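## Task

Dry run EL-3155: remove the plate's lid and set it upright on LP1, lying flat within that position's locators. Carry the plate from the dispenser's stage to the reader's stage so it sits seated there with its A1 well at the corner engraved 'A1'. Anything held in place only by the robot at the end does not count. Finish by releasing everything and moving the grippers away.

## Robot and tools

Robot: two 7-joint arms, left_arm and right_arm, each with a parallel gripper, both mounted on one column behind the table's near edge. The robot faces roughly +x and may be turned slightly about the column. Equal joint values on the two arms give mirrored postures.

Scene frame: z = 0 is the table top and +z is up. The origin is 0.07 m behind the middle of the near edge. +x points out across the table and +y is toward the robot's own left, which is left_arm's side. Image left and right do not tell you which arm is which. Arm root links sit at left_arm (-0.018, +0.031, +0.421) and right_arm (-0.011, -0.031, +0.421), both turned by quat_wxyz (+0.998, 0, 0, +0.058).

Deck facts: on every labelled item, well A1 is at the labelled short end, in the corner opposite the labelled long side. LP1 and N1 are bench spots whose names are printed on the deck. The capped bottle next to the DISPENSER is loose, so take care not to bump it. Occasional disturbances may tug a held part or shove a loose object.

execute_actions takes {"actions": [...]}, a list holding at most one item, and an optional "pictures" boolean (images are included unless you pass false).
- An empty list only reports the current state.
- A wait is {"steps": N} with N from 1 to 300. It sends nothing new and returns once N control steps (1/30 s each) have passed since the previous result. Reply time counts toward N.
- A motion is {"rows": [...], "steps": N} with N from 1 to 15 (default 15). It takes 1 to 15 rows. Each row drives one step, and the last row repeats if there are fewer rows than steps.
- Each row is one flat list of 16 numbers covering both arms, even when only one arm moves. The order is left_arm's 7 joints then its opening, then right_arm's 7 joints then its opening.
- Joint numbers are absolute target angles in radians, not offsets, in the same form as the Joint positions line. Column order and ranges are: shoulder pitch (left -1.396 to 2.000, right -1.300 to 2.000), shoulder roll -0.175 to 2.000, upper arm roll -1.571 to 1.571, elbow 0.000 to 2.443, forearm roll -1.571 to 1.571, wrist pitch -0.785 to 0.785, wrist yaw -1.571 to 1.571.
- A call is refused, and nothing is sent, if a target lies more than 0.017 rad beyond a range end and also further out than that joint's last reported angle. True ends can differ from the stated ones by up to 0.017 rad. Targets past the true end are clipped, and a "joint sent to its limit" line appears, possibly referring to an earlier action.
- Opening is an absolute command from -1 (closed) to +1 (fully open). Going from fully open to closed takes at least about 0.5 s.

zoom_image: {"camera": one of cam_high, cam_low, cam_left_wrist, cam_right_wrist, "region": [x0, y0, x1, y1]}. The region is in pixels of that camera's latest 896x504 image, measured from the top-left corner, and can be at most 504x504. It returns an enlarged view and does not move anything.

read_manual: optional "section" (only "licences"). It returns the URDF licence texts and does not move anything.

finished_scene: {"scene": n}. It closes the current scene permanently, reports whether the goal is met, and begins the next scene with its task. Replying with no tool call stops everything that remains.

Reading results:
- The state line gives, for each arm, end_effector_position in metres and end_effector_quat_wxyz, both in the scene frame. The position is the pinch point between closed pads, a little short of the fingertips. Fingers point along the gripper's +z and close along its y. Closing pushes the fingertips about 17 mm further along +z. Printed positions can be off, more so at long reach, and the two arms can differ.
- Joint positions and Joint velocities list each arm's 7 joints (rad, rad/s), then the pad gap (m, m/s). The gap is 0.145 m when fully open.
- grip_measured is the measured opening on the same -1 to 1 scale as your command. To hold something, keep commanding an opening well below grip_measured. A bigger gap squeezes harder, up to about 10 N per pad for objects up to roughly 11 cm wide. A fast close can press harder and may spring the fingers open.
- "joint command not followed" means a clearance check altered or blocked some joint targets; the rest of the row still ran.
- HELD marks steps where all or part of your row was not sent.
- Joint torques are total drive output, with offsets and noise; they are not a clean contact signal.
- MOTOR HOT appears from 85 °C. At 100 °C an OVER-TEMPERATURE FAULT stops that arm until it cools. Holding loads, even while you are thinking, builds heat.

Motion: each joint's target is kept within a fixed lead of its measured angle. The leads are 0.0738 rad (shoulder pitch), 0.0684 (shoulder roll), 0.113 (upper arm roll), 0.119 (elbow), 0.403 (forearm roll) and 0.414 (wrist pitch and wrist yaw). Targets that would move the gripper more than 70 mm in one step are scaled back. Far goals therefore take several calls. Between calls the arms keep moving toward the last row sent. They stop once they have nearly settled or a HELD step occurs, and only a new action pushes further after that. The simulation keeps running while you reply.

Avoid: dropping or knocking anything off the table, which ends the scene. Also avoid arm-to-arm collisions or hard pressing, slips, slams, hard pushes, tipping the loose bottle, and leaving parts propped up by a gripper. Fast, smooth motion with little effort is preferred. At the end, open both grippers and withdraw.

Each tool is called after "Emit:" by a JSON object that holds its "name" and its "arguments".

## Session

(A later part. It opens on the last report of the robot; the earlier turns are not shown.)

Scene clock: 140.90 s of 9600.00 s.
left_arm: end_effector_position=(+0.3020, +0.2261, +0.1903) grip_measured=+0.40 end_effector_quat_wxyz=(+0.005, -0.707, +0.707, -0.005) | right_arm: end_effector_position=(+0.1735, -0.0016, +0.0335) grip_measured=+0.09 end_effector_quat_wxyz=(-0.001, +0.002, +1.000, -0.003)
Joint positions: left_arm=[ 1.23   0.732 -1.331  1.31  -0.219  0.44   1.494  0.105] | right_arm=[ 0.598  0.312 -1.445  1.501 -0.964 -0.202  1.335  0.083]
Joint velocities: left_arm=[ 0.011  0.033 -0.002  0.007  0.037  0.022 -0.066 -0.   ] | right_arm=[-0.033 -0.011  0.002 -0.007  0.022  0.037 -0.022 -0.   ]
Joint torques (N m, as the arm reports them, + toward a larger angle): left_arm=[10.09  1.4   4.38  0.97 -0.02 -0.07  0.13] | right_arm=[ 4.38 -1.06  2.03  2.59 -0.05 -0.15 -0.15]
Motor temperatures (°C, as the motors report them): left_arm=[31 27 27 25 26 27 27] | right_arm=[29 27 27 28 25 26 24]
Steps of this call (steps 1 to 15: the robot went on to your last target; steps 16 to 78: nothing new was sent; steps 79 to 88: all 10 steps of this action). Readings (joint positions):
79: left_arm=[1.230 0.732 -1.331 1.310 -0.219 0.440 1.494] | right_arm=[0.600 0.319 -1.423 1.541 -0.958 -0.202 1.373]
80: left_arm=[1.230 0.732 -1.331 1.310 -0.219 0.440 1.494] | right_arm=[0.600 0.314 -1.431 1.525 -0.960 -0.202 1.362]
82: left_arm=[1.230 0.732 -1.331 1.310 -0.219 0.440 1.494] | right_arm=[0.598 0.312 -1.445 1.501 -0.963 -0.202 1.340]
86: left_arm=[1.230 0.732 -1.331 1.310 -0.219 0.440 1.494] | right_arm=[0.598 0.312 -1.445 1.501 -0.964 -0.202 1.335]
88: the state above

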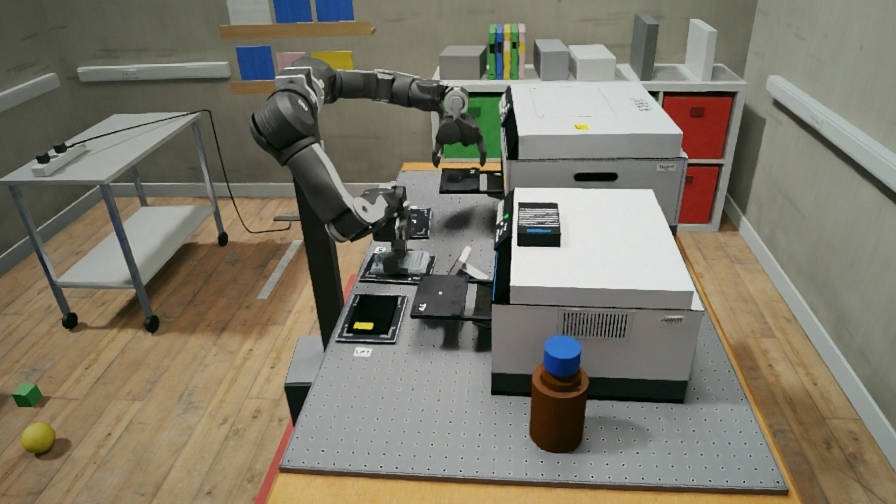

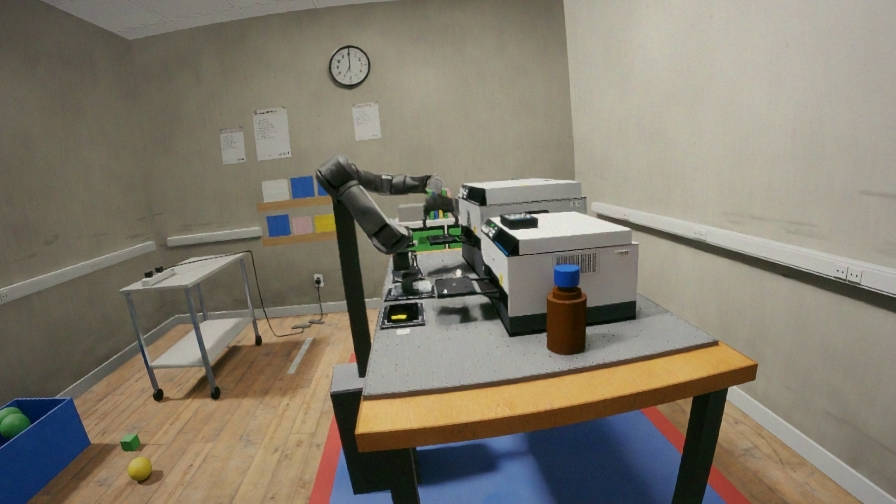

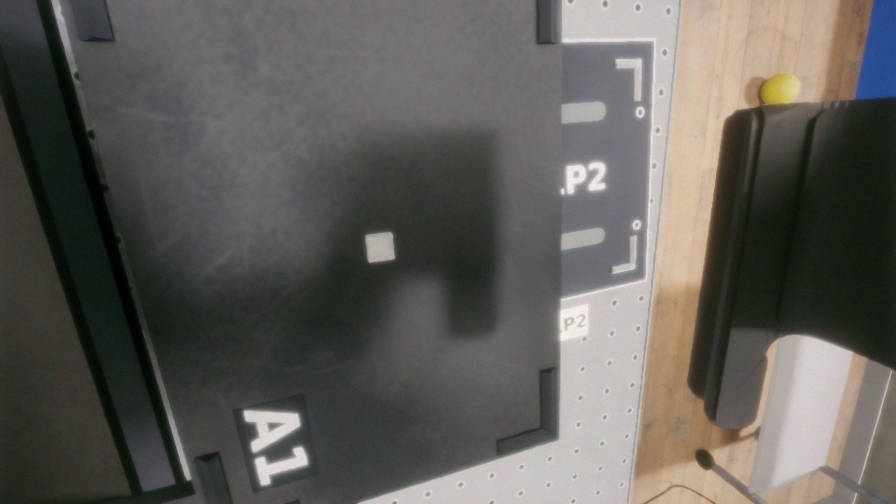

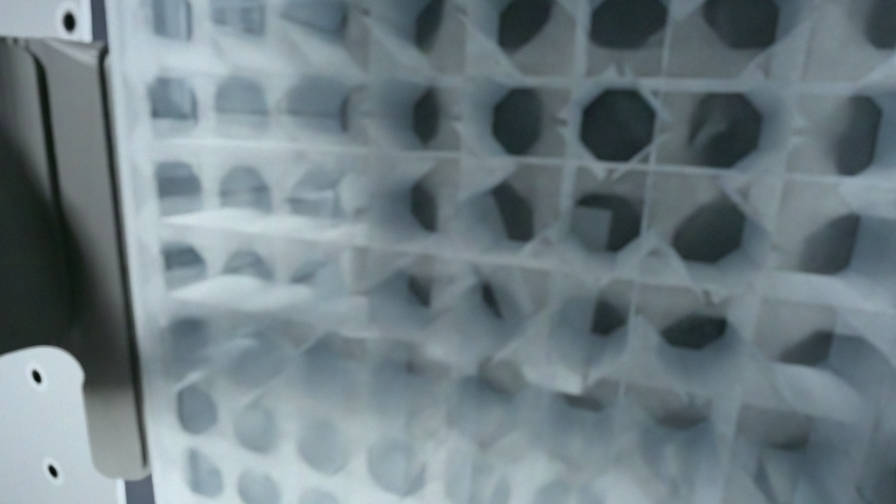

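Emit:
{"name": "execute_actions", "arguments": {"actions": [{"rows":[[1.23,0.732,-1.333,1.309,-0.22,0.437,1.5,0.4,0.6,0.322,-1.447,1.516,-0.961,-0.19,1.326,-0.8],[1.23,0.732,-1.333,1.309,-0.22,0.437,1.5,0.4,0.6,0.333,-1.449,1.526,-0.957,-0.176,1.323,-0.8],[1.23,0.732,-1.333,1.309,-0.22,0.437,1.5,0.4,0.6,0.344,-1.452,1.535,-0.952,-0.162,1.32,-0.8],[1.23,0.732,-1.333,1.309,-0.22,0.437,1.5,0.4,0.6,0.354,-1.454,1.542,-0.948,-0.148,1.318,-0.8]],"steps":11}]}}

Emit:
{"name": "zoom_image", "arguments": {"camera": "cam_high", "region": [350, 230, 445, 295]}}

Emit:
{"name": "zoom_image", "arguments": {"camera": "cam_low", "region": [378, 265, 445, 310]}}

Scene clock: 145.23 s of 9600.00 s.
left_arm: end_effector_position=(+0.3020, +0.2261, +0.1903) grip_measured=+0.40 end_effector_quat_wxyz=(+0.005, -0.707, +0.707, -0.005) | right_arm: end_effector_position=(+0.1722, -0.0098, +0.0345) grip_measured=+0.09 end_effector_quat_wxyz=(-0.001, +0.026, +1.000, +0.000)
Joint positions: left_arm=[ 1.23   0.732 -1.331  1.31  -0.219  0.44   1.494  0.105] | right_arm=[ 0.598  0.354 -1.452  1.539 -0.949 -0.151  1.323  0.082]
Joint velocities: left_arm=[-0.033 -0.033 -0.002  0.012 -0.095 -0.007 -0.007  0.   ] | right_arm=[-0.011  0.055  0.007 -0.007  0.007  0.022 -0.037  0.   ]
Joint torques (N m, as the arm reports them, + toward a larger angle): left_arm=[10.14  1.38  4.38  0.99 -0.02 -0.07  0.13] | right_arm=[ 4.64 -0.71  1.91  2.72  0.05  0.02 -0.1 ]
Motor temperatures (°C, as the motors report them): left_arm=[31 27 27 25 26 27 27] | right_arm=[29 27 27 28 25 26 24]
Steps of this call (steps 1 to 15: the robot went on to your last target; steps 16 to 90: nothing new was sent; then 0.97 s passed at rest; steps 91 to 101: all 11 steps of this action). Readings (joint positions):
91: left_arm=[1.230 0.732 -1.331 1.310 -0.219 0.440 1.494] | right_arm=[0.598 0.317 -1.445 1.509 -0.964 -0.198 1.333]
92: left_arm=[1.230 0.732 -1.331 1.310 -0.219 0.440 1.494] | right_arm=[0.598 0.328 -1.446 1.524 -0.961 -0.190 1.330]
94: left_arm=[1.230 0.732 -1.331 1.310 -0.219 0.440 1.494] | right_arm=[0.598 0.354 -1.451 1.538 -0.953 -0.166 1.325]
98: left_arm=[1.230 0.732 -1.331 1.310 -0.219 0.440 1.494] | right_arm=[0.598 0.354 -1.452 1.539 -0.949 -0.153 1.324]
101: the state above

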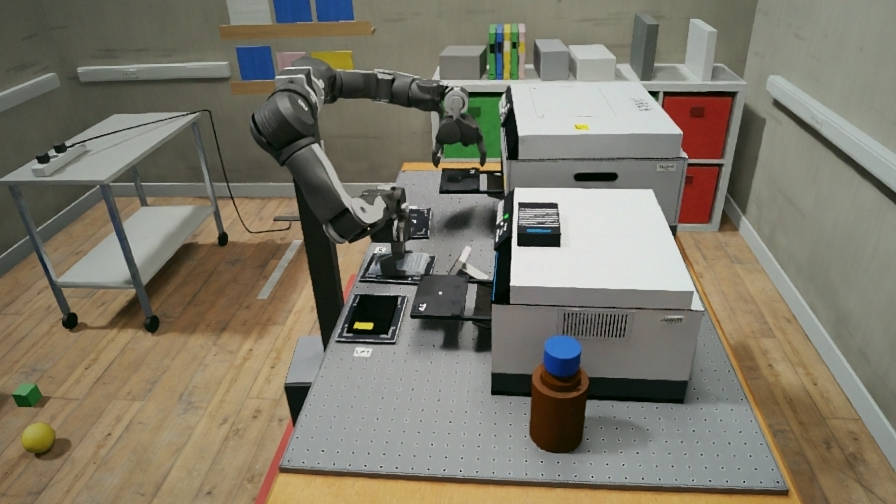

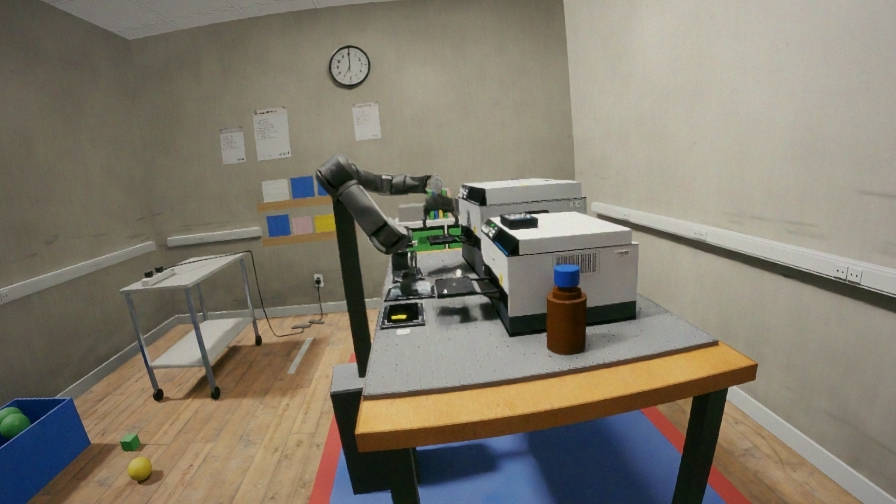

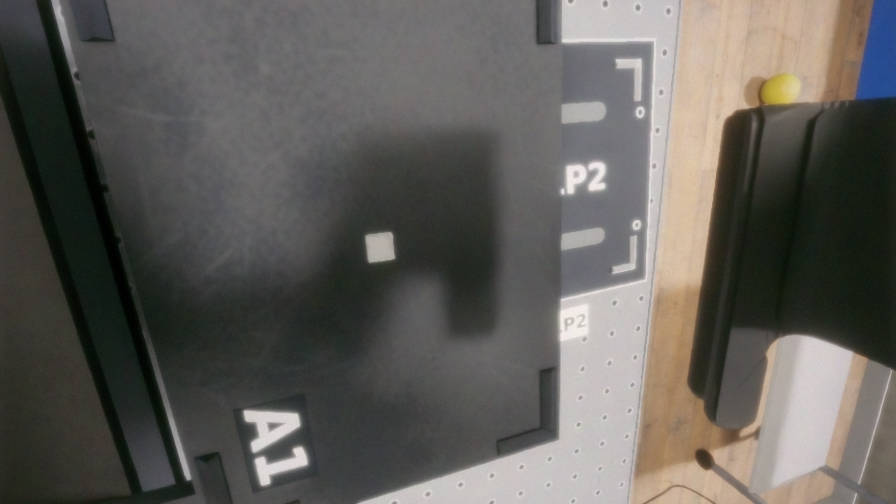

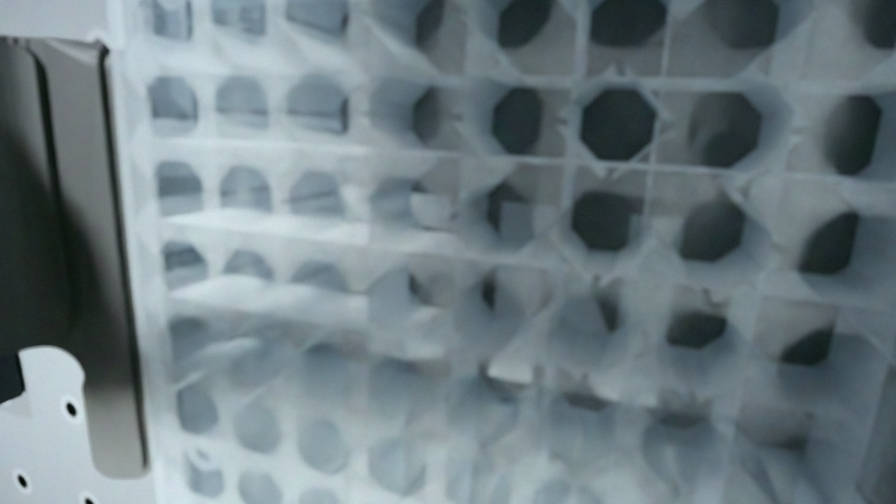

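Region (350, 230, 445, 295) of cam_high's 896x504 image, scaled by 5.305, with more detail than that image has; it fills the top 345 rows of this view, and the rest is white.

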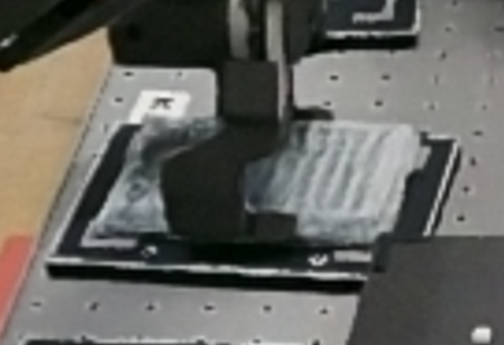

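Region (378, 265, 445, 310) of cam_low's 896x504 image, scaled by 7.522, with more detail than that image has; it fills the top 339 rows of this view, and the rest is white.

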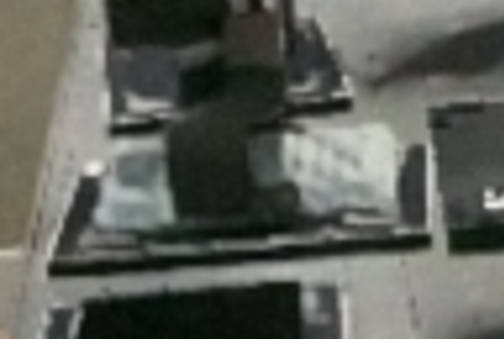

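Emit:
{"name": "execute_actions", "arguments": {"actions": [{"rows":[[1.23,0.732,-1.333,1.309,-0.22,0.437,1.5,0.4,0.607,0.354,-1.454,1.54,-0.942,-0.14,1.316,-0.8],[1.23,0.732,-1.333,1.309,-0.22,0.437,1.5,0.4,0.613,0.353,-1.457,1.537,-0.936,-0.133,1.313,-0.8],[1.23,0.732,-1.333,1.309,-0.22,0.437,1.5,0.4,0.613,0.352,-1.459,1.532,-0.936,-0.133,1.309,-0.8],[1.23,0.732,-1.333,1.309,-0.22,0.437,1.5,0.4,0.613,0.351,-1.462,1.528,-0.937,-0.133,1.304,-0.8],[1.23,0.732,-1.333,1.309,-0.22,0.437,1.5,0.4,0.613,0.35,-1.464,1.523,-0.938,-0.133,1.3,-0.8],[1.23,0.732,-1.333,1.309,-0.22,0.437,1.5,0.4,0.613,0.349,-1.467,1.518,-0.939,-0.133,1.295,-0.8],[1.23,0.732,-1.333,1.309,-0.22,0.437,1.5,0.4,0.613,0.347,-1.47,1.513,-0.94,-0.133,1.29,-0.8],[1.23,0.732,-1.333,1.309,-0.22,0.437,1.5,0.4,0.613,0.346,-1.472,1.508,-0.941,-0.133,1.286,-0.8],[1.23,0.732,-1.333,1.309,-0.22,0.437,1.5,0.4,0.613,0.345,-1.475,1.504,-0.941,-0.133,1.281,-0.8],[1.23,0.732,-1.333,1.309,-0.22,0.437,1.5,0.4,0.613,0.344,-1.477,1.499,-0.942,-0.133,1.277,-0.8]],"steps":14}]}}

Emit:
{"name": "zoom_image", "arguments": {"camera": "cam_high", "region": [350, 230, 445, 295]}}

Emit:
{"name": "zoom_image", "arguments": {"camera": "cam_low", "region": [378, 265, 445, 310]}}

Scene clock: 149.60 s of 9600.00 s.
left_arm: end_effector_position=(+0.3020, +0.2261, +0.1903) grip_measured=+0.40 end_effector_quat_wxyz=(+0.005, -0.707, +0.707, -0.005) | right_arm: end_effector_position=(+0.1767, -0.0095, +0.0315) grip_measured=+0.09 end_effector_quat_wxyz=(+0.002, +0.035, +0.999, -0.001)
Joint positions: left_arm=[ 1.23   0.732 -1.331  1.31  -0.219  0.44   1.494  0.105] | right_arm=[ 0.617  0.345 -1.471  1.509 -0.937 -0.136  1.304  0.083]
Joint velocities: left_arm=[0.033 0.011 0.007 0.007 0.022 0.037 0.022 0.   ] | right_arm=[ 0.011 -0.033  0.002 -0.022 -0.051 -0.022 -0.022 -0.   ]
Joint torques (N m, as the arm reports them, + toward a larger angle): left_arm=[10.07  1.43  4.44  0.95 -0.03 -0.07  0.12] | right_arm=[ 3.76 -0.85  0.81  0.58 -0.1  -0.01 -0.7 ]
Motor temperatures (°C, as the motors report them): left_arm=[31 27 27 25 26 27 27] | right_arm=[29 27 27 28 25 26 24]
Steps of this call (steps 1 to 15: the robot went on to your last target; steps 16 to 90: nothing new was sent; then 0.90 s passed at rest; steps 91 to 104: all 14 steps of this action). Readings (joint positions):
91: left_arm=[1.230 0.732 -1.331 1.310 -0.219 0.440 1.494] | right_arm=[0.600 0.354 -1.453 1.539 -0.946 -0.148 1.323]
92: left_arm=[1.230 0.732 -1.331 1.310 -0.219 0.440 1.494] | right_arm=[0.606 0.354 -1.455 1.539 -0.942 -0.143 1.321]
94: left_arm=[1.230 0.732 -1.331 1.310 -0.219 0.440 1.494] | right_arm=[0.613 0.352 -1.457 1.530 -0.940 -0.138 1.314]
98: left_arm=[1.230 0.732 -1.331 1.310 -0.219 0.440 1.494] | right_arm=[0.613 0.349 -1.467 1.514 -0.940 -0.135 1.304]
104: the state above

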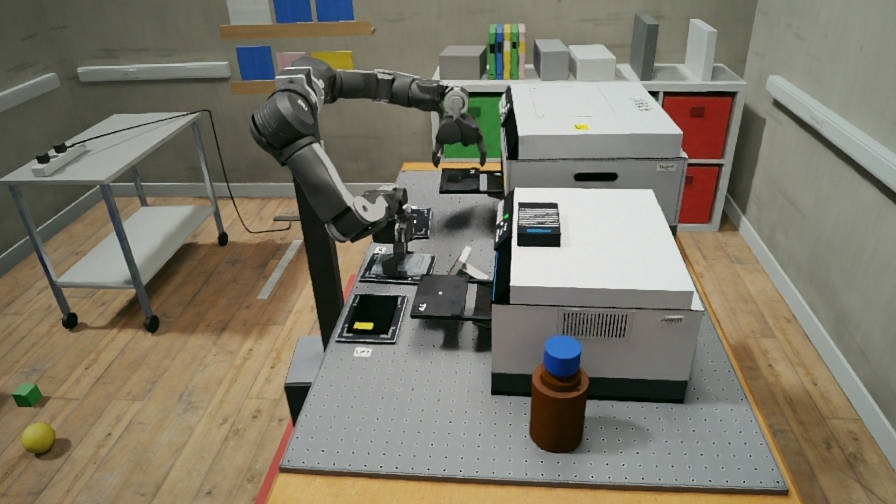

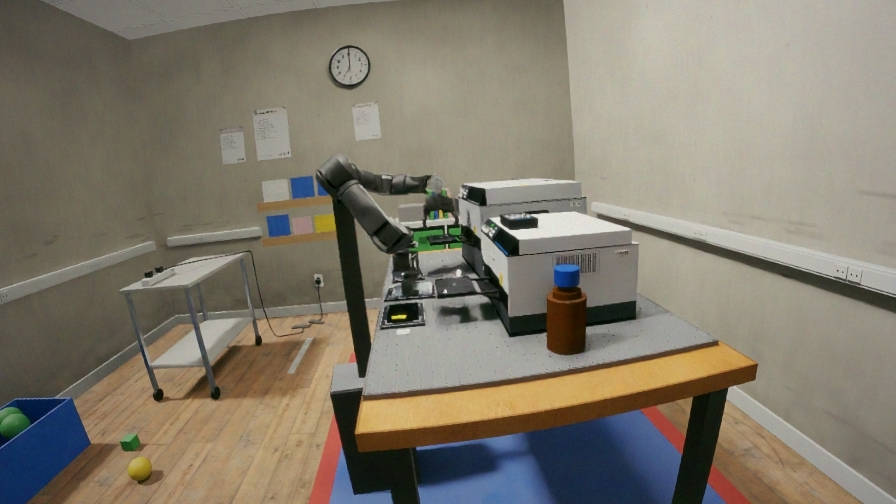

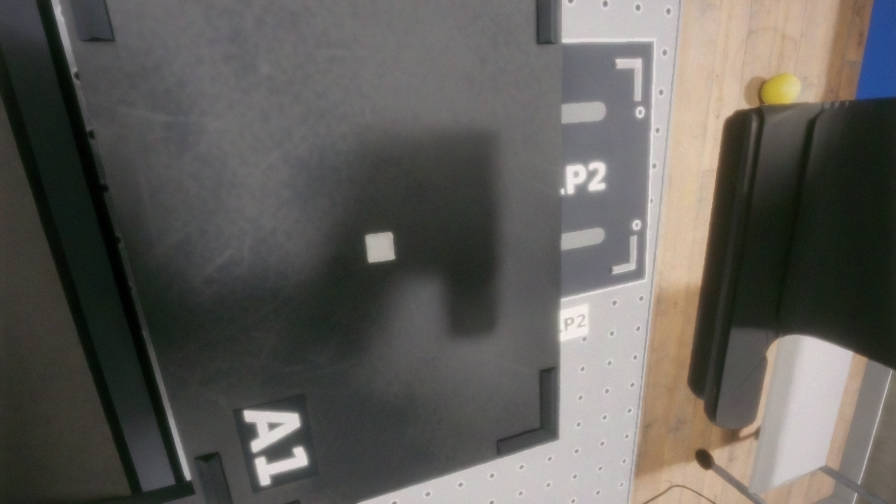

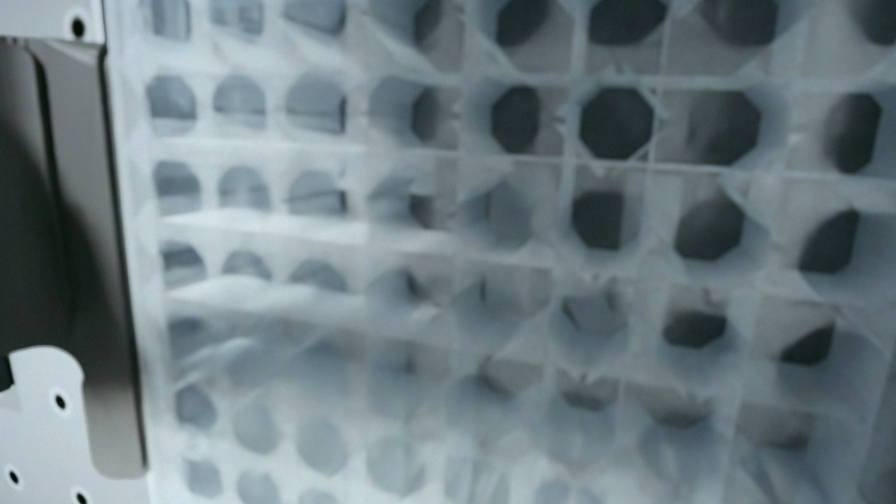

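Region (350, 230, 445, 295) of cam_high's 896x504 image, scaled by 5.305, with more detail than that image has; it fills the top 345 rows of this view, and the rest is white.

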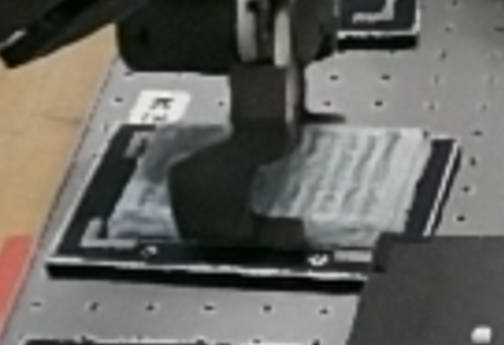

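Region (378, 265, 445, 310) of cam_low's 896x504 image, scaled by 7.522, with more detail than that image has; it fills the top 339 rows of this view, and the rest is white.

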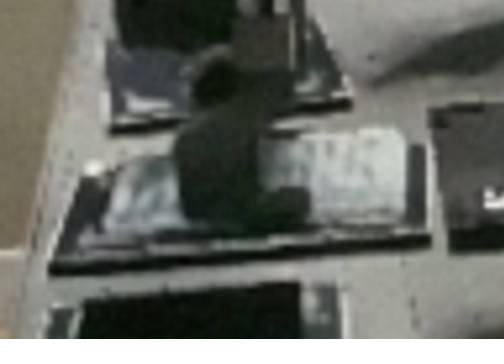

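Emit:
{"name": "execute_actions", "arguments": {"actions": []}}

Scene clock: 157.57 s of 9600.00 s.
left_arm: end_effector_position=(+0.3020, +0.2261, +0.1903) grip_measured=+0.40 end_effector_quat_wxyz=(+0.005, -0.707, +0.707, -0.005) | right_arm: end_effector_position=(+0.1767, -0.0095, +0.0315) grip_measured=+0.09 end_effector_quat_wxyz=(+0.002, +0.035, +0.999, -0.001)
Joint positions: left_arm=[ 1.23   0.732 -1.331  1.31  -0.219  0.44   1.494  0.105] | right_arm=[ 0.617  0.345 -1.471  1.509 -0.937 -0.136  1.304  0.083]
Joint velocities: left_arm=[ 0.033  0.011 -0.017 -0.007 -0.022  0.022  0.007 -0.   ] | right_arm=[ 0.011  0.011 -0.002 -0.007  0.051 -0.051 -0.007 -0.   ]
Joint torques (N m, as the arm reports them, + toward a larger angle): left_arm=[10.14  1.4   4.43  0.96 -0.03 -0.06  0.13] | right_arm=[ 3.42 -1.25  0.66  0.39 -0.11 -0.01 -0.69]
Motor temperatures (°C, as the motors report them): left_arm=[31 27 27 25 26 27 27] | right_arm=[29 27 27 28 25 26 25]
Steps of this call (steps 1 to 15: the robot went on to your last target; steps 16 to 90: nothing new was sent; then 4.97 s passed at rest). Readings (joint positions):
1: left_arm=[1.230 0.732 -1.331 1.310 -0.219 0.440 1.494] | right_arm=[0.617 0.345 -1.471 1.509 -0.937 -0.136 1.304]
2: left_arm=[1.230 0.732 -1.331 1.310 -0.219 0.440 1.494] | right_arm=[0.617 0.345 -1.471 1.509 -0.937 -0.136 1.304]
4: left_arm=[1.230 0.732 -1.331 1.310 -0.219 0.440 1.494] | right_arm=[0.617 0.345 -1.471 1.509 -0.937 -0.136 1.304]
8: left_arm=[1.230 0.732 -1.331 1.310 -0.219 0.440 1.494] | right_arm=[0.617 0.345 -1.471 1.509 -0.937 -0.136 1.304]
90: the state above
All arms were judged still, so your last target was given up. Only a new action makes them travel on or press farther. Fingers that are still opening or closing keep moving.

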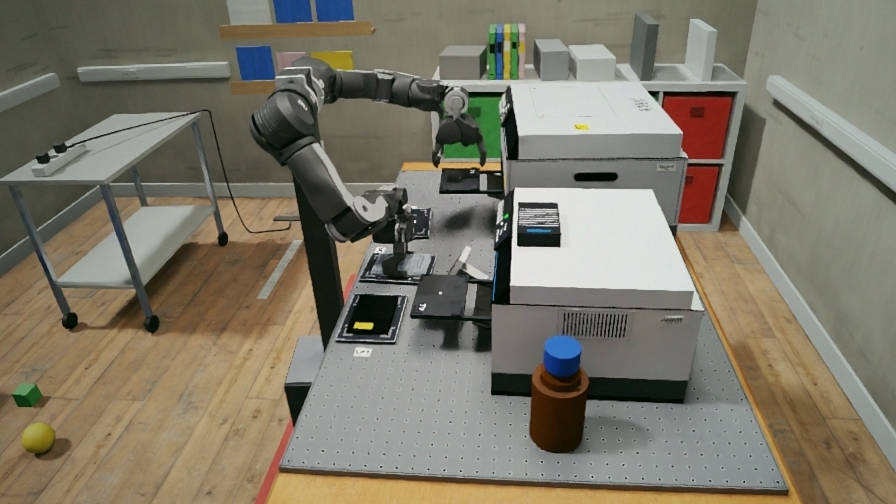

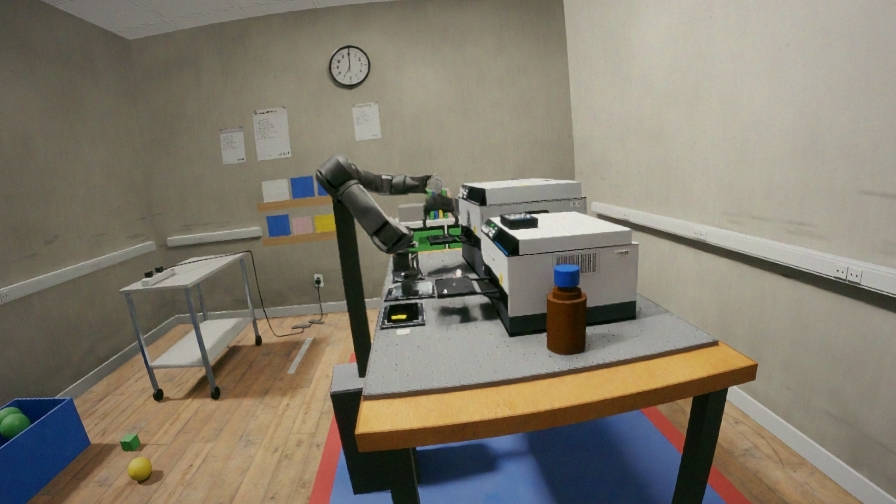

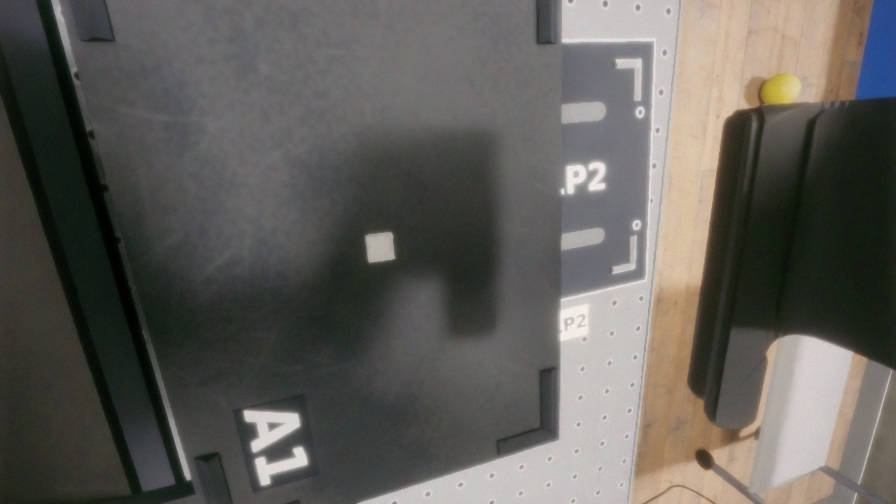

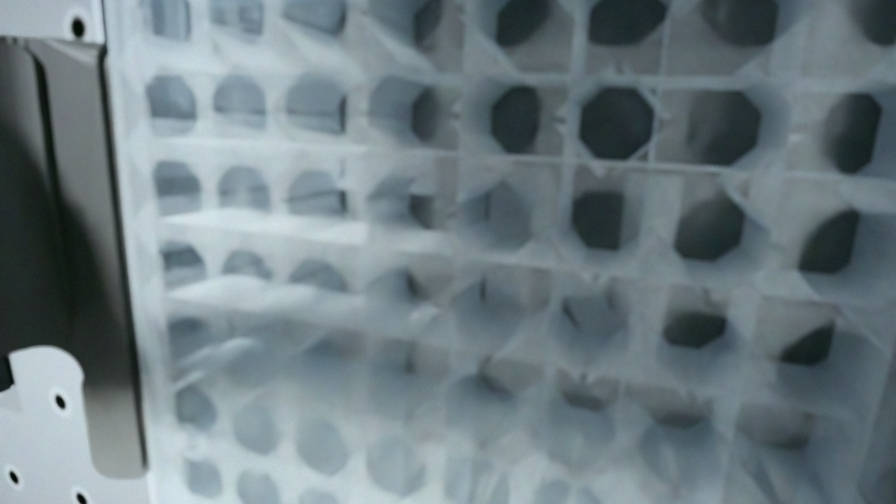

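Emit:
{"name": "execute_actions", "arguments": {"actions": [{"rows":[[1.23,0.732,-1.333,1.309,-0.22,0.437,1.5,0.4,0.617,0.348,-1.464,1.522,-0.935,-0.133,1.318,-0.8],[1.23,0.732,-1.333,1.309,-0.22,0.437,1.5,0.4,0.617,0.348,-1.464,1.522,-0.935,-0.133,1.318,-0.8],[1.23,0.732,-1.333,1.309,-0.22,0.437,1.5,0.4,0.617,0.351,-1.456,1.538,-0.933,-0.133,1.332,-0.8],[1.23,0.732,-1.333,1.309,-0.22,0.437,1.5,0.4,0.617,0.351,-1.456,1.538,-0.933,-0.133,1.332,-0.8],[1.23,0.732,-1.333,1.309,-0.22,0.437,1.5,0.4,0.617,0.351,-1.456,1.538,-0.933,-0.133,1.332,-0.8],[1.23,0.732,-1.333,1.309,-0.22,0.437,1.5,0.4,0.617,0.351,-1.456,1.538,-0.933,-0.133,1.332,-0.8],[1.23,0.732,-1.333,1.309,-0.22,0.437,1.5,0.4,0.606,0.351,-1.456,1.538,-0.946,-0.133,1.332,-0.8]],"steps":15}], "pictures": false}}

Emit:
{"name": "execute_actions", "arguments": {"actions": [{"rows":[[1.23,0.732,-1.333,1.309,-0.22,0.437,1.5,0.4,0.606,0.348,-1.464,1.524,-0.948,-0.133,1.318,-0.8],[1.23,0.732,-1.333,1.309,-0.22,0.437,1.5,0.4,0.606,0.348,-1.464,1.524,-0.948,-0.133,1.318,-0.8],[1.23,0.732,-1.333,1.309,-0.22,0.437,1.5,0.4,0.606,0.348,-1.464,1.524,-0.948,-0.133,1.318,-0.8],[1.23,0.732,-1.333,1.309,-0.22,0.437,1.5,0.4,0.606,0.346,-1.469,1.514,-0.95,-0.133,1.308,-0.8],[1.23,0.732,-1.333,1.309,-0.22,0.437,1.5,0.4,0.606,0.346,-1.469,1.514,-0.95,-0.133,1.308,-0.8],[1.23,0.732,-1.333,1.309,-0.22,0.437,1.5,0.4,0.606,0.346,-1.469,1.514,-0.95,-0.133,1.308,-0.8],[1.23,0.732,-1.333,1.309,-0.22,0.437,1.5,0.4,0.606,0.343,-1.476,1.502,-0.952,-0.133,1.296,-0.8]],"steps":15}]}}

Emit:
{"name": "zoom_image", "arguments": {"camera": "cam_high", "region": [340,220,460,300]}}

Scene clock: 161.97 s of 9600.00 s.
left_arm: end_effector_position=(+0.3020, +0.2261, +0.1903) grip_measured=+0.40 end_effector_quat_wxyz=(+0.005, -0.707, +0.707, -0.005) | right_arm: end_effector_position=(+0.1730, -0.0099, +0.0346) grip_measured=+0.09 end_effector_quat_wxyz=(+0.001, +0.033, +0.999, -0.002)
Joint positions: left_arm=[ 1.23   0.732 -1.331  1.31  -0.219  0.44   1.494  0.105] | right_arm=[ 0.603  0.351 -1.457  1.536 -0.945 -0.136  1.327  0.082]
Joint velocities: left_arm=[-0.033 -0.033  0.002  0.002 -0.007  0.051 -0.037 -0.   ] | right_arm=[-0.077 -0.055  0.002 -0.007 -0.022  0.037 -0.007  0.   ]
Joint torques (N m, as the arm reports them, + toward a larger angle): left_arm=[10.13  1.45  4.45  0.95 -0.02 -0.07  0.13] | right_arm=[ 4.94 -0.94  2.46  2.27 -0.02  0.    0.19]
Motor temperatures (°C, as the motors report them): left_arm=[31 27 27 25 26 27 27] | right_arm=[29 27 27 28 25 26 25]
Steps of this call (steps 1 to 90: nothing new was sent; then 0.90 s passed at rest; steps 91 to 105: all 15 steps of this action). Readings (joint positions):
91: left_arm=[1.230 0.732 -1.331 1.310 -0.219 0.440 1.494] | right_arm=[0.617 0.347 -1.468 1.517 -0.937 -0.136 1.310]
92: left_arm=[1.230 0.732 -1.331 1.310 -0.219 0.440 1.494] | right_arm=[0.617 0.347 -1.467 1.520 -0.937 -0.136 1.311]
94: left_arm=[1.230 0.732 -1.331 1.310 -0.219 0.440 1.494] | right_arm=[0.616 0.352 -1.460 1.536 -0.935 -0.136 1.322]
98: left_arm=[1.230 0.732 -1.331 1.310 -0.219 0.440 1.494] | right_arm=[0.607 0.351 -1.457 1.536 -0.943 -0.136 1.326]
105: the state above

Scene clock: 162.47 s of 9600.00 s.
left_arm: end_effector_position=(+0.3020, +0.2261, +0.1903) grip_measured=+0.40 end_effector_quat_wxyz=(+0.005, -0.707, +0.707, -0.005) | right_arm: end_effector_position=(+0.1752, -0.0094, +0.0315) grip_measured=+0.09 end_effector_quat_wxyz=(+0.003, +0.033, +0.999, -0.004)
Joint positions: left_arm=[ 1.23   0.732 -1.331  1.31  -0.219  0.44   1.494  0.105] | right_arm=[ 0.611  0.342 -1.469  1.512 -0.945 -0.134  1.314  0.083]
Joint velocities: left_arm=[-0.033 -0.011  0.002 -0.002 -0.007  0.081 -0.037 -0.   ] | right_arm=[ 0.055 -0.011 -0.002 -0.012  0.007 -0.037  0.022 -0.   ]
Joint torques (N m, as the arm reports them, + toward a larger angle): left_arm=[10.11  1.48  4.4   0.97 -0.02 -0.06  0.12] | right_arm=[ 3.57 -0.9   0.59  0.55 -0.18  0.03 -0.44]
Motor temperatures (°C, as the motors report them): left_arm=[31 27 27 25 26 27 27] | right_arm=[29 27 27 28 25 26 25]
Steps of this call (steps 1 to 15: all 15 steps of this action). Readings (joint positions):
1: left_arm=[1.230 0.732 -1.331 1.310 -0.219 0.440 1.494] | right_arm=[0.604 0.349 -1.459 1.530 -0.945 -0.136 1.325]
2: left_arm=[1.230 0.732 -1.331 1.310 -0.219 0.440 1.494] | right_arm=[0.604 0.348 -1.461 1.525 -0.948 -0.134 1.322]
4: left_arm=[1.230 0.732 -1.331 1.310 -0.219 0.440 1.494] | right_arm=[0.605 0.347 -1.463 1.521 -0.949 -0.134 1.318]
8: left_arm=[1.230 0.732 -1.331 1.310 -0.219 0.440 1.494] | right_arm=[0.611 0.342 -1.469 1.512 -0.945 -0.134 1.314]
15: the state above

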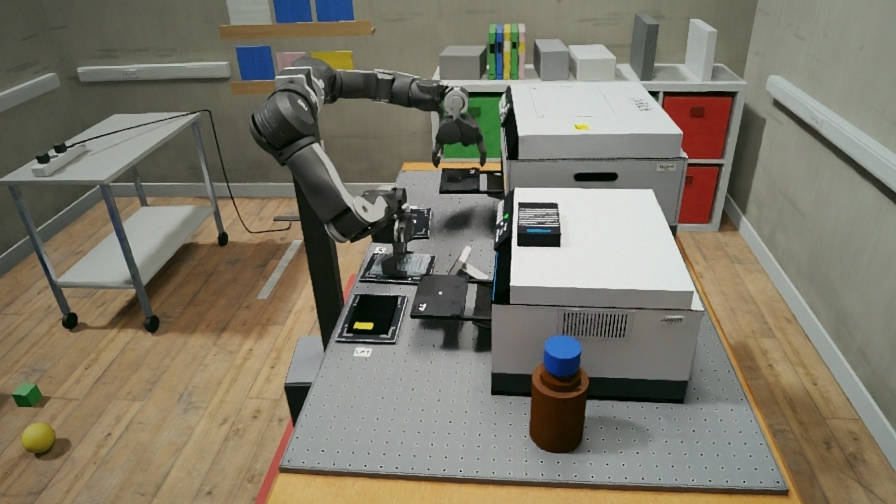

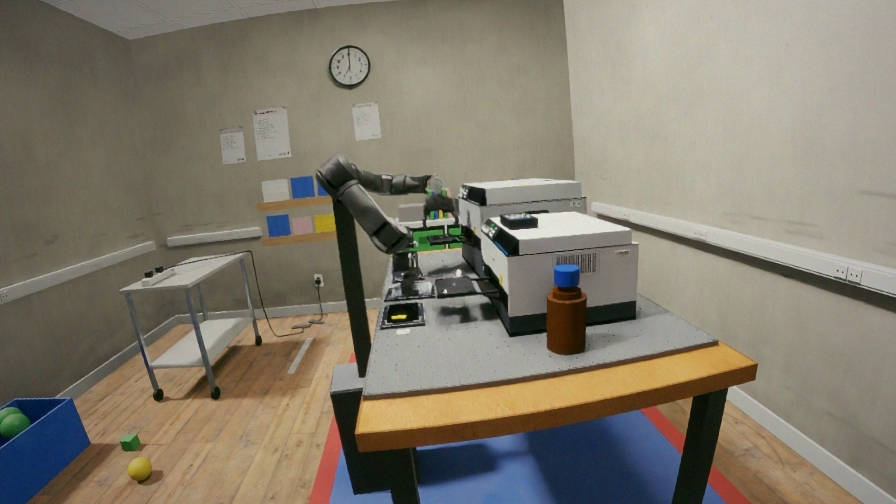

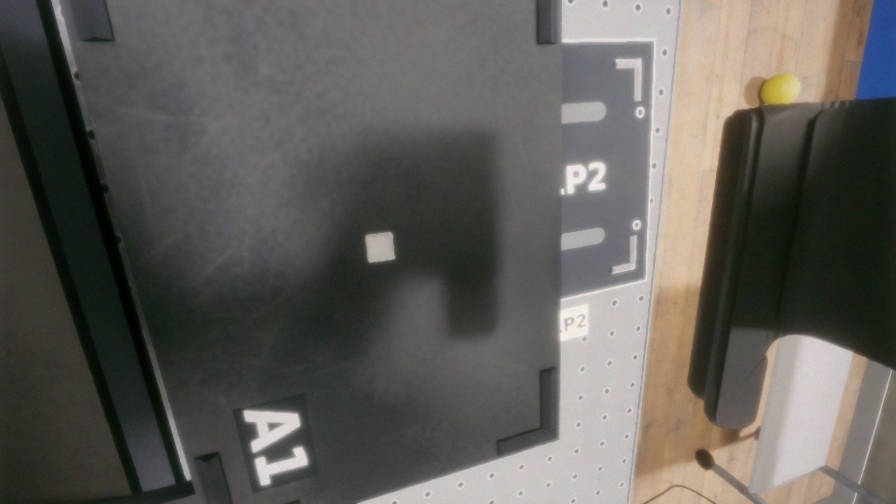

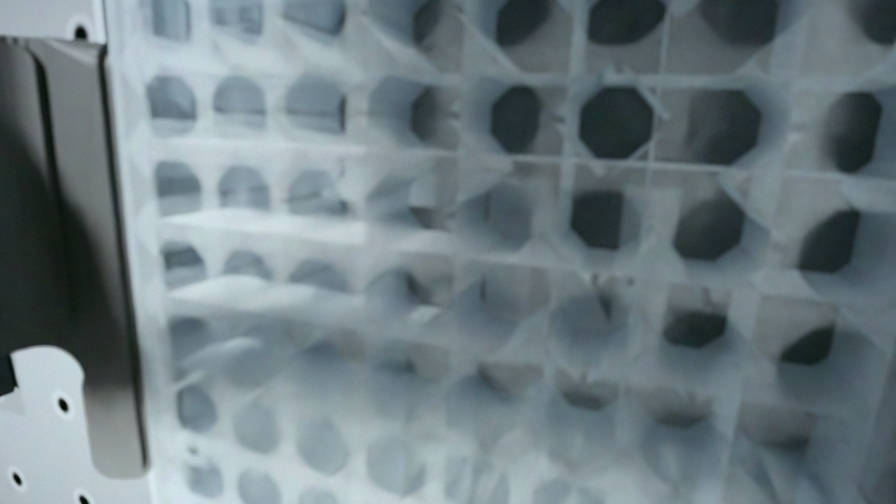

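Region (340, 220, 460, 300) of cam_high's 896x504 image, scaled by 4.200, with more detail than that image has.

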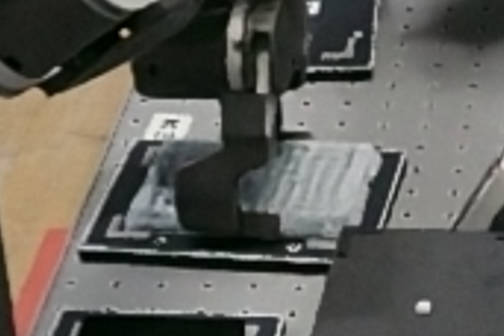

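Emit:
{"name": "execute_actions", "arguments": {"actions": [{"rows":[[1.23,0.732,-1.333,1.309,-0.22,0.437,1.5,0.4,0.611,0.343,-1.467,1.515,-0.945,-0.133,1.316,-0.6],[1.23,0.732,-1.333,1.309,-0.22,0.437,1.5,0.4,0.611,0.343,-1.467,1.515,-0.945,-0.133,1.316,-0.4],[1.23,0.732,-1.333,1.309,-0.22,0.437,1.5,0.4,0.611,0.343,-1.467,1.515,-0.945,-0.133,1.316,-0.2],[1.23,0.732,-1.333,1.309,-0.22,0.437,1.5,0.4,0.611,0.343,-1.467,1.515,-0.945,-0.133,1.316,0],[1.23,0.732,-1.333,1.309,-0.22,0.437,1.5,0.4,0.611,0.343,-1.467,1.515,-0.945,-0.133,1.316,0.1],[1.23,0.732,-1.333,1.309,-0.22,0.437,1.5,0.4,0.611,0.343,-1.467,1.515,-0.945,-0.133,1.316,0.15],[1.23,0.732,-1.333,1.309,-0.22,0.437,1.5,0.4,0.611,0.343,-1.467,1.515,-0.945,-0.133,1.316,0.25],[1.23,0.732,-1.333,1.309,-0.22,0.437,1.5,0.4,0.611,0.343,-1.467,1.515,-0.945,-0.133,1.316,0.35],[1.23,0.732,-1.333,1.309,-0.22,0.437,1.5,0.4,0.611,0.343,-1.467,1.515,-0.945,-0.133,1.316,0.45]],"steps":15}], "pictures": false}}

Emit:
{"name": "execute_actions", "arguments": {"actions": [{"rows":[[1.23,0.732,-1.333,1.309,-0.22,0.437,1.5,0.4,0.635,0.346,-1.472,1.543,-0.921,-0.123,1.336,0.45],[1.23,0.732,-1.333,1.309,-0.22,0.437,1.5,0.4,0.659,0.35,-1.477,1.572,-0.896,-0.113,1.355,0.45],[1.23,0.732,-1.333,1.309,-0.22,0.437,1.5,0.4,0.683,0.353,-1.482,1.6,-0.872,-0.103,1.375,0.45],[1.23,0.732,-1.333,1.309,-0.22,0.437,1.5,0.4,0.707,0.357,-1.487,1.629,-0.848,-0.09,1.394,0.45],[1.23,0.732,-1.333,1.309,-0.22,0.437,1.5,0.4,0.731,0.36,-1.492,1.657,-0.824,-0.08,1.414,0.45],[1.23,0.732,-1.333,1.309,-0.22,0.437,1.5,0.4,0.755,0.364,-1.497,1.685,-0.8,-0.07,1.433,0.45],[1.23,0.732,-1.333,1.309,-0.22,0.437,1.5,0.4,0.779,0.367,-1.502,1.714,-0.775,-0.06,1.453,0.45],[1.23,0.732,-1.333,1.309,-0.22,0.437,1.5,0.4,0.803,0.371,-1.508,1.742,-0.75,-0.05,1.473,0.45],[1.23,0.732,-1.333,1.309,-0.22,0.437,1.5,0.4,0.827,0.375,-1.513,1.77,-0.726,-0.04,1.492,0.45],[1.23,0.732,-1.333,1.309,-0.22,0.437,1.5,0.4,0.85,0.378,-1.518,1.799,-0.702,-0.03,1.512,0.45]],"steps":15}]}}

Scene clock: 168.70 s of 9600.00 s.
left_arm: end_effector_position=(+0.3020, +0.2261, +0.1903) grip_measured=+0.40 end_effector_quat_wxyz=(+0.005, -0.707, +0.707, -0.005) | right_arm: end_effector_position=(+0.1753, -0.0092, +0.0322) grip_measured=+0.45 end_effector_quat_wxyz=(+0.003, +0.033, +0.999, -0.004)
Joint positions: left_arm=[ 1.23   0.732 -1.331  1.31  -0.219  0.44   1.494  0.105] | right_arm=[ 0.611  0.342 -1.468  1.516 -0.945 -0.134  1.316  0.108]
Joint velocities: left_arm=[ 0.033  0.055  0.007 -0.002 -0.095 -0.022  0.037  0.   ] | right_arm=[-0.033 -0.077  0.017  0.007 -0.066 -0.007 -0.037  0.   ]
Joint torques (N m, as the arm reports them, + toward a larger angle): left_arm=[10.12  1.41  4.45  0.95 -0.02 -0.06  0.12] | right_arm=[ 4.33 -0.51  2.37  2.14  0.05 -0.04  0.04]
Motor temperatures (°C, as the motors report them): left_arm=[31 27 27 25 26 27 27] | right_arm=[29 27 27 28 25 26 25]
Steps of this call (steps 1 to 15: the robot went on to your last target; steps 16 to 90: nothing new was sent; then 2.73 s passed at rest; steps 91 to 105: all 15 steps of this action). Readings (joint positions):
91: left_arm=[1.230 0.732 -1.331 1.310 -0.219 0.440 1.494] | right_arm=[0.611 0.342 -1.468 1.516 -0.945 -0.134 1.316]
92: left_arm=[1.230 0.732 -1.331 1.310 -0.219 0.440 1.494] | right_arm=[0.611 0.342 -1.468 1.516 -0.945 -0.134 1.316]
94: left_arm=[1.230 0.732 -1.331 1.310 -0.219 0.440 1.494] | right_arm=[0.611 0.342 -1.468 1.516 -0.945 -0.134 1.316]
98: left_arm=[1.230 0.732 -1.331 1.310 -0.219 0.440 1.494] | right_arm=[0.611 0.342 -1.468 1.516 -0.945 -0.134 1.316]
105: the state above

Scene clock: 169.20 s of 9600.00 s.
left_arm: end_effector_position=(+0.3020, +0.2261, +0.1903) grip_measured=+0.40 end_effector_quat_wxyz=(+0.005, -0.707, +0.707, -0.005) | right_arm: end_effector_position=(+0.1731, +0.0009, +0.1092) grip_measured=+0.45 end_effector_quat_wxyz=(-0.000, -0.001, +1.000, +0.003)
Joint positions: left_arm=[ 1.23   0.732 -1.331  1.31  -0.219  0.44   1.494  0.105] | right_arm=[ 0.848  0.378 -1.517  1.8   -0.704 -0.034  1.506  0.108]
Joint velocities: left_arm=[-0.077  0.011 -0.002  0.002  0.007 -0.051 -0.095 -0.   ] | right_arm=[ 0.055 -0.055 -0.002  0.017 -0.066  0.007 -0.022  0.   ]
Joint torques (N m, as the arm reports them, + toward a larger angle): left_arm=[10.13  1.43  4.45  0.96 -0.02 -0.06  0.13] | right_arm=[ 5.46 -0.55  2.69  1.69  0.1  -0.04  0.19]
Motor temperatures (°C, as the motors report them): left_arm=[31 27 27 25 26 27 27] | right_arm=[29 27 27 28 25 26 25]
Steps of this call (steps 1 to 15: all 15 steps of this action). Readings (joint positions):
1: left_arm=[1.230 0.732 -1.331 1.310 -0.219 0.440 1.494] | right_arm=[0.620 0.347 -1.473 1.529 -0.935 -0.131 1.322]
2: left_arm=[1.230 0.732 -1.331 1.310 -0.219 0.440 1.494] | right_arm=[0.643 0.354 -1.481 1.560 -0.917 -0.125 1.335]
4: left_arm=[1.230 0.732 -1.331 1.310 -0.219 0.440 1.494] | right_arm=[0.707 0.357 -1.484 1.623 -0.875 -0.106 1.368]
8: left_arm=[1.230 0.732 -1.331 1.310 -0.219 0.440 1.494] | right_arm=[0.797 0.370 -1.506 1.736 -0.780 -0.065 1.443]
15: the state above

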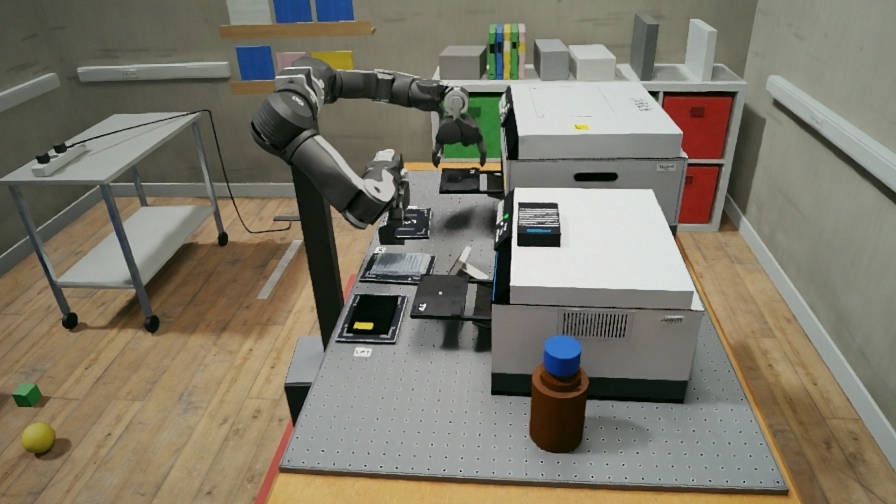

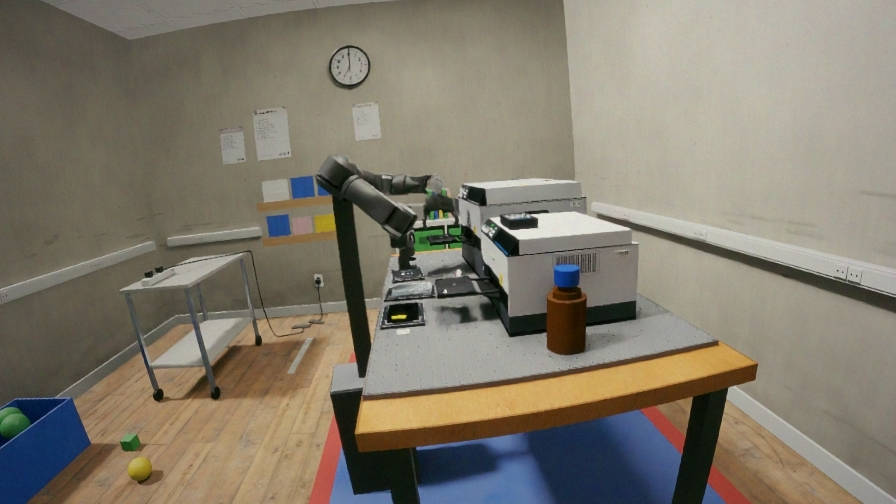

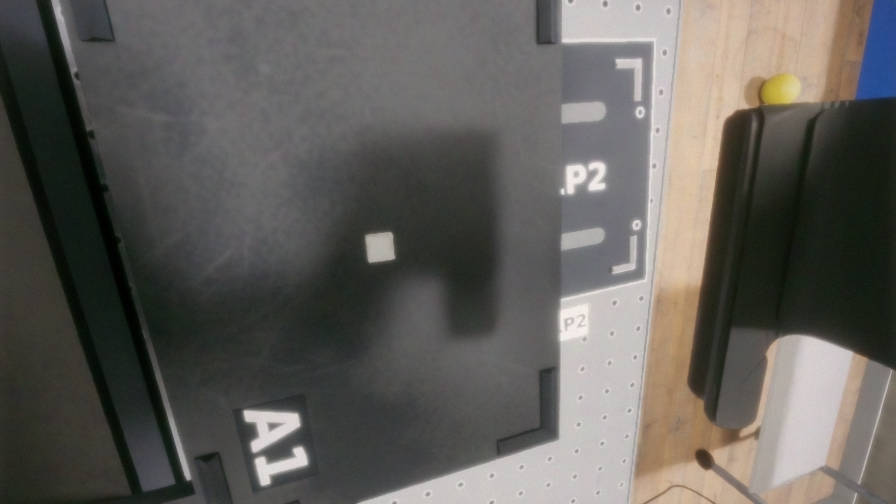

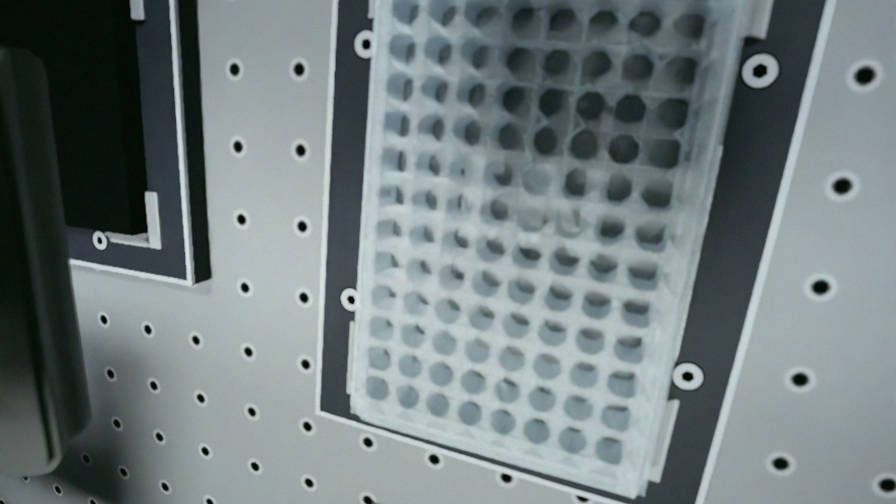

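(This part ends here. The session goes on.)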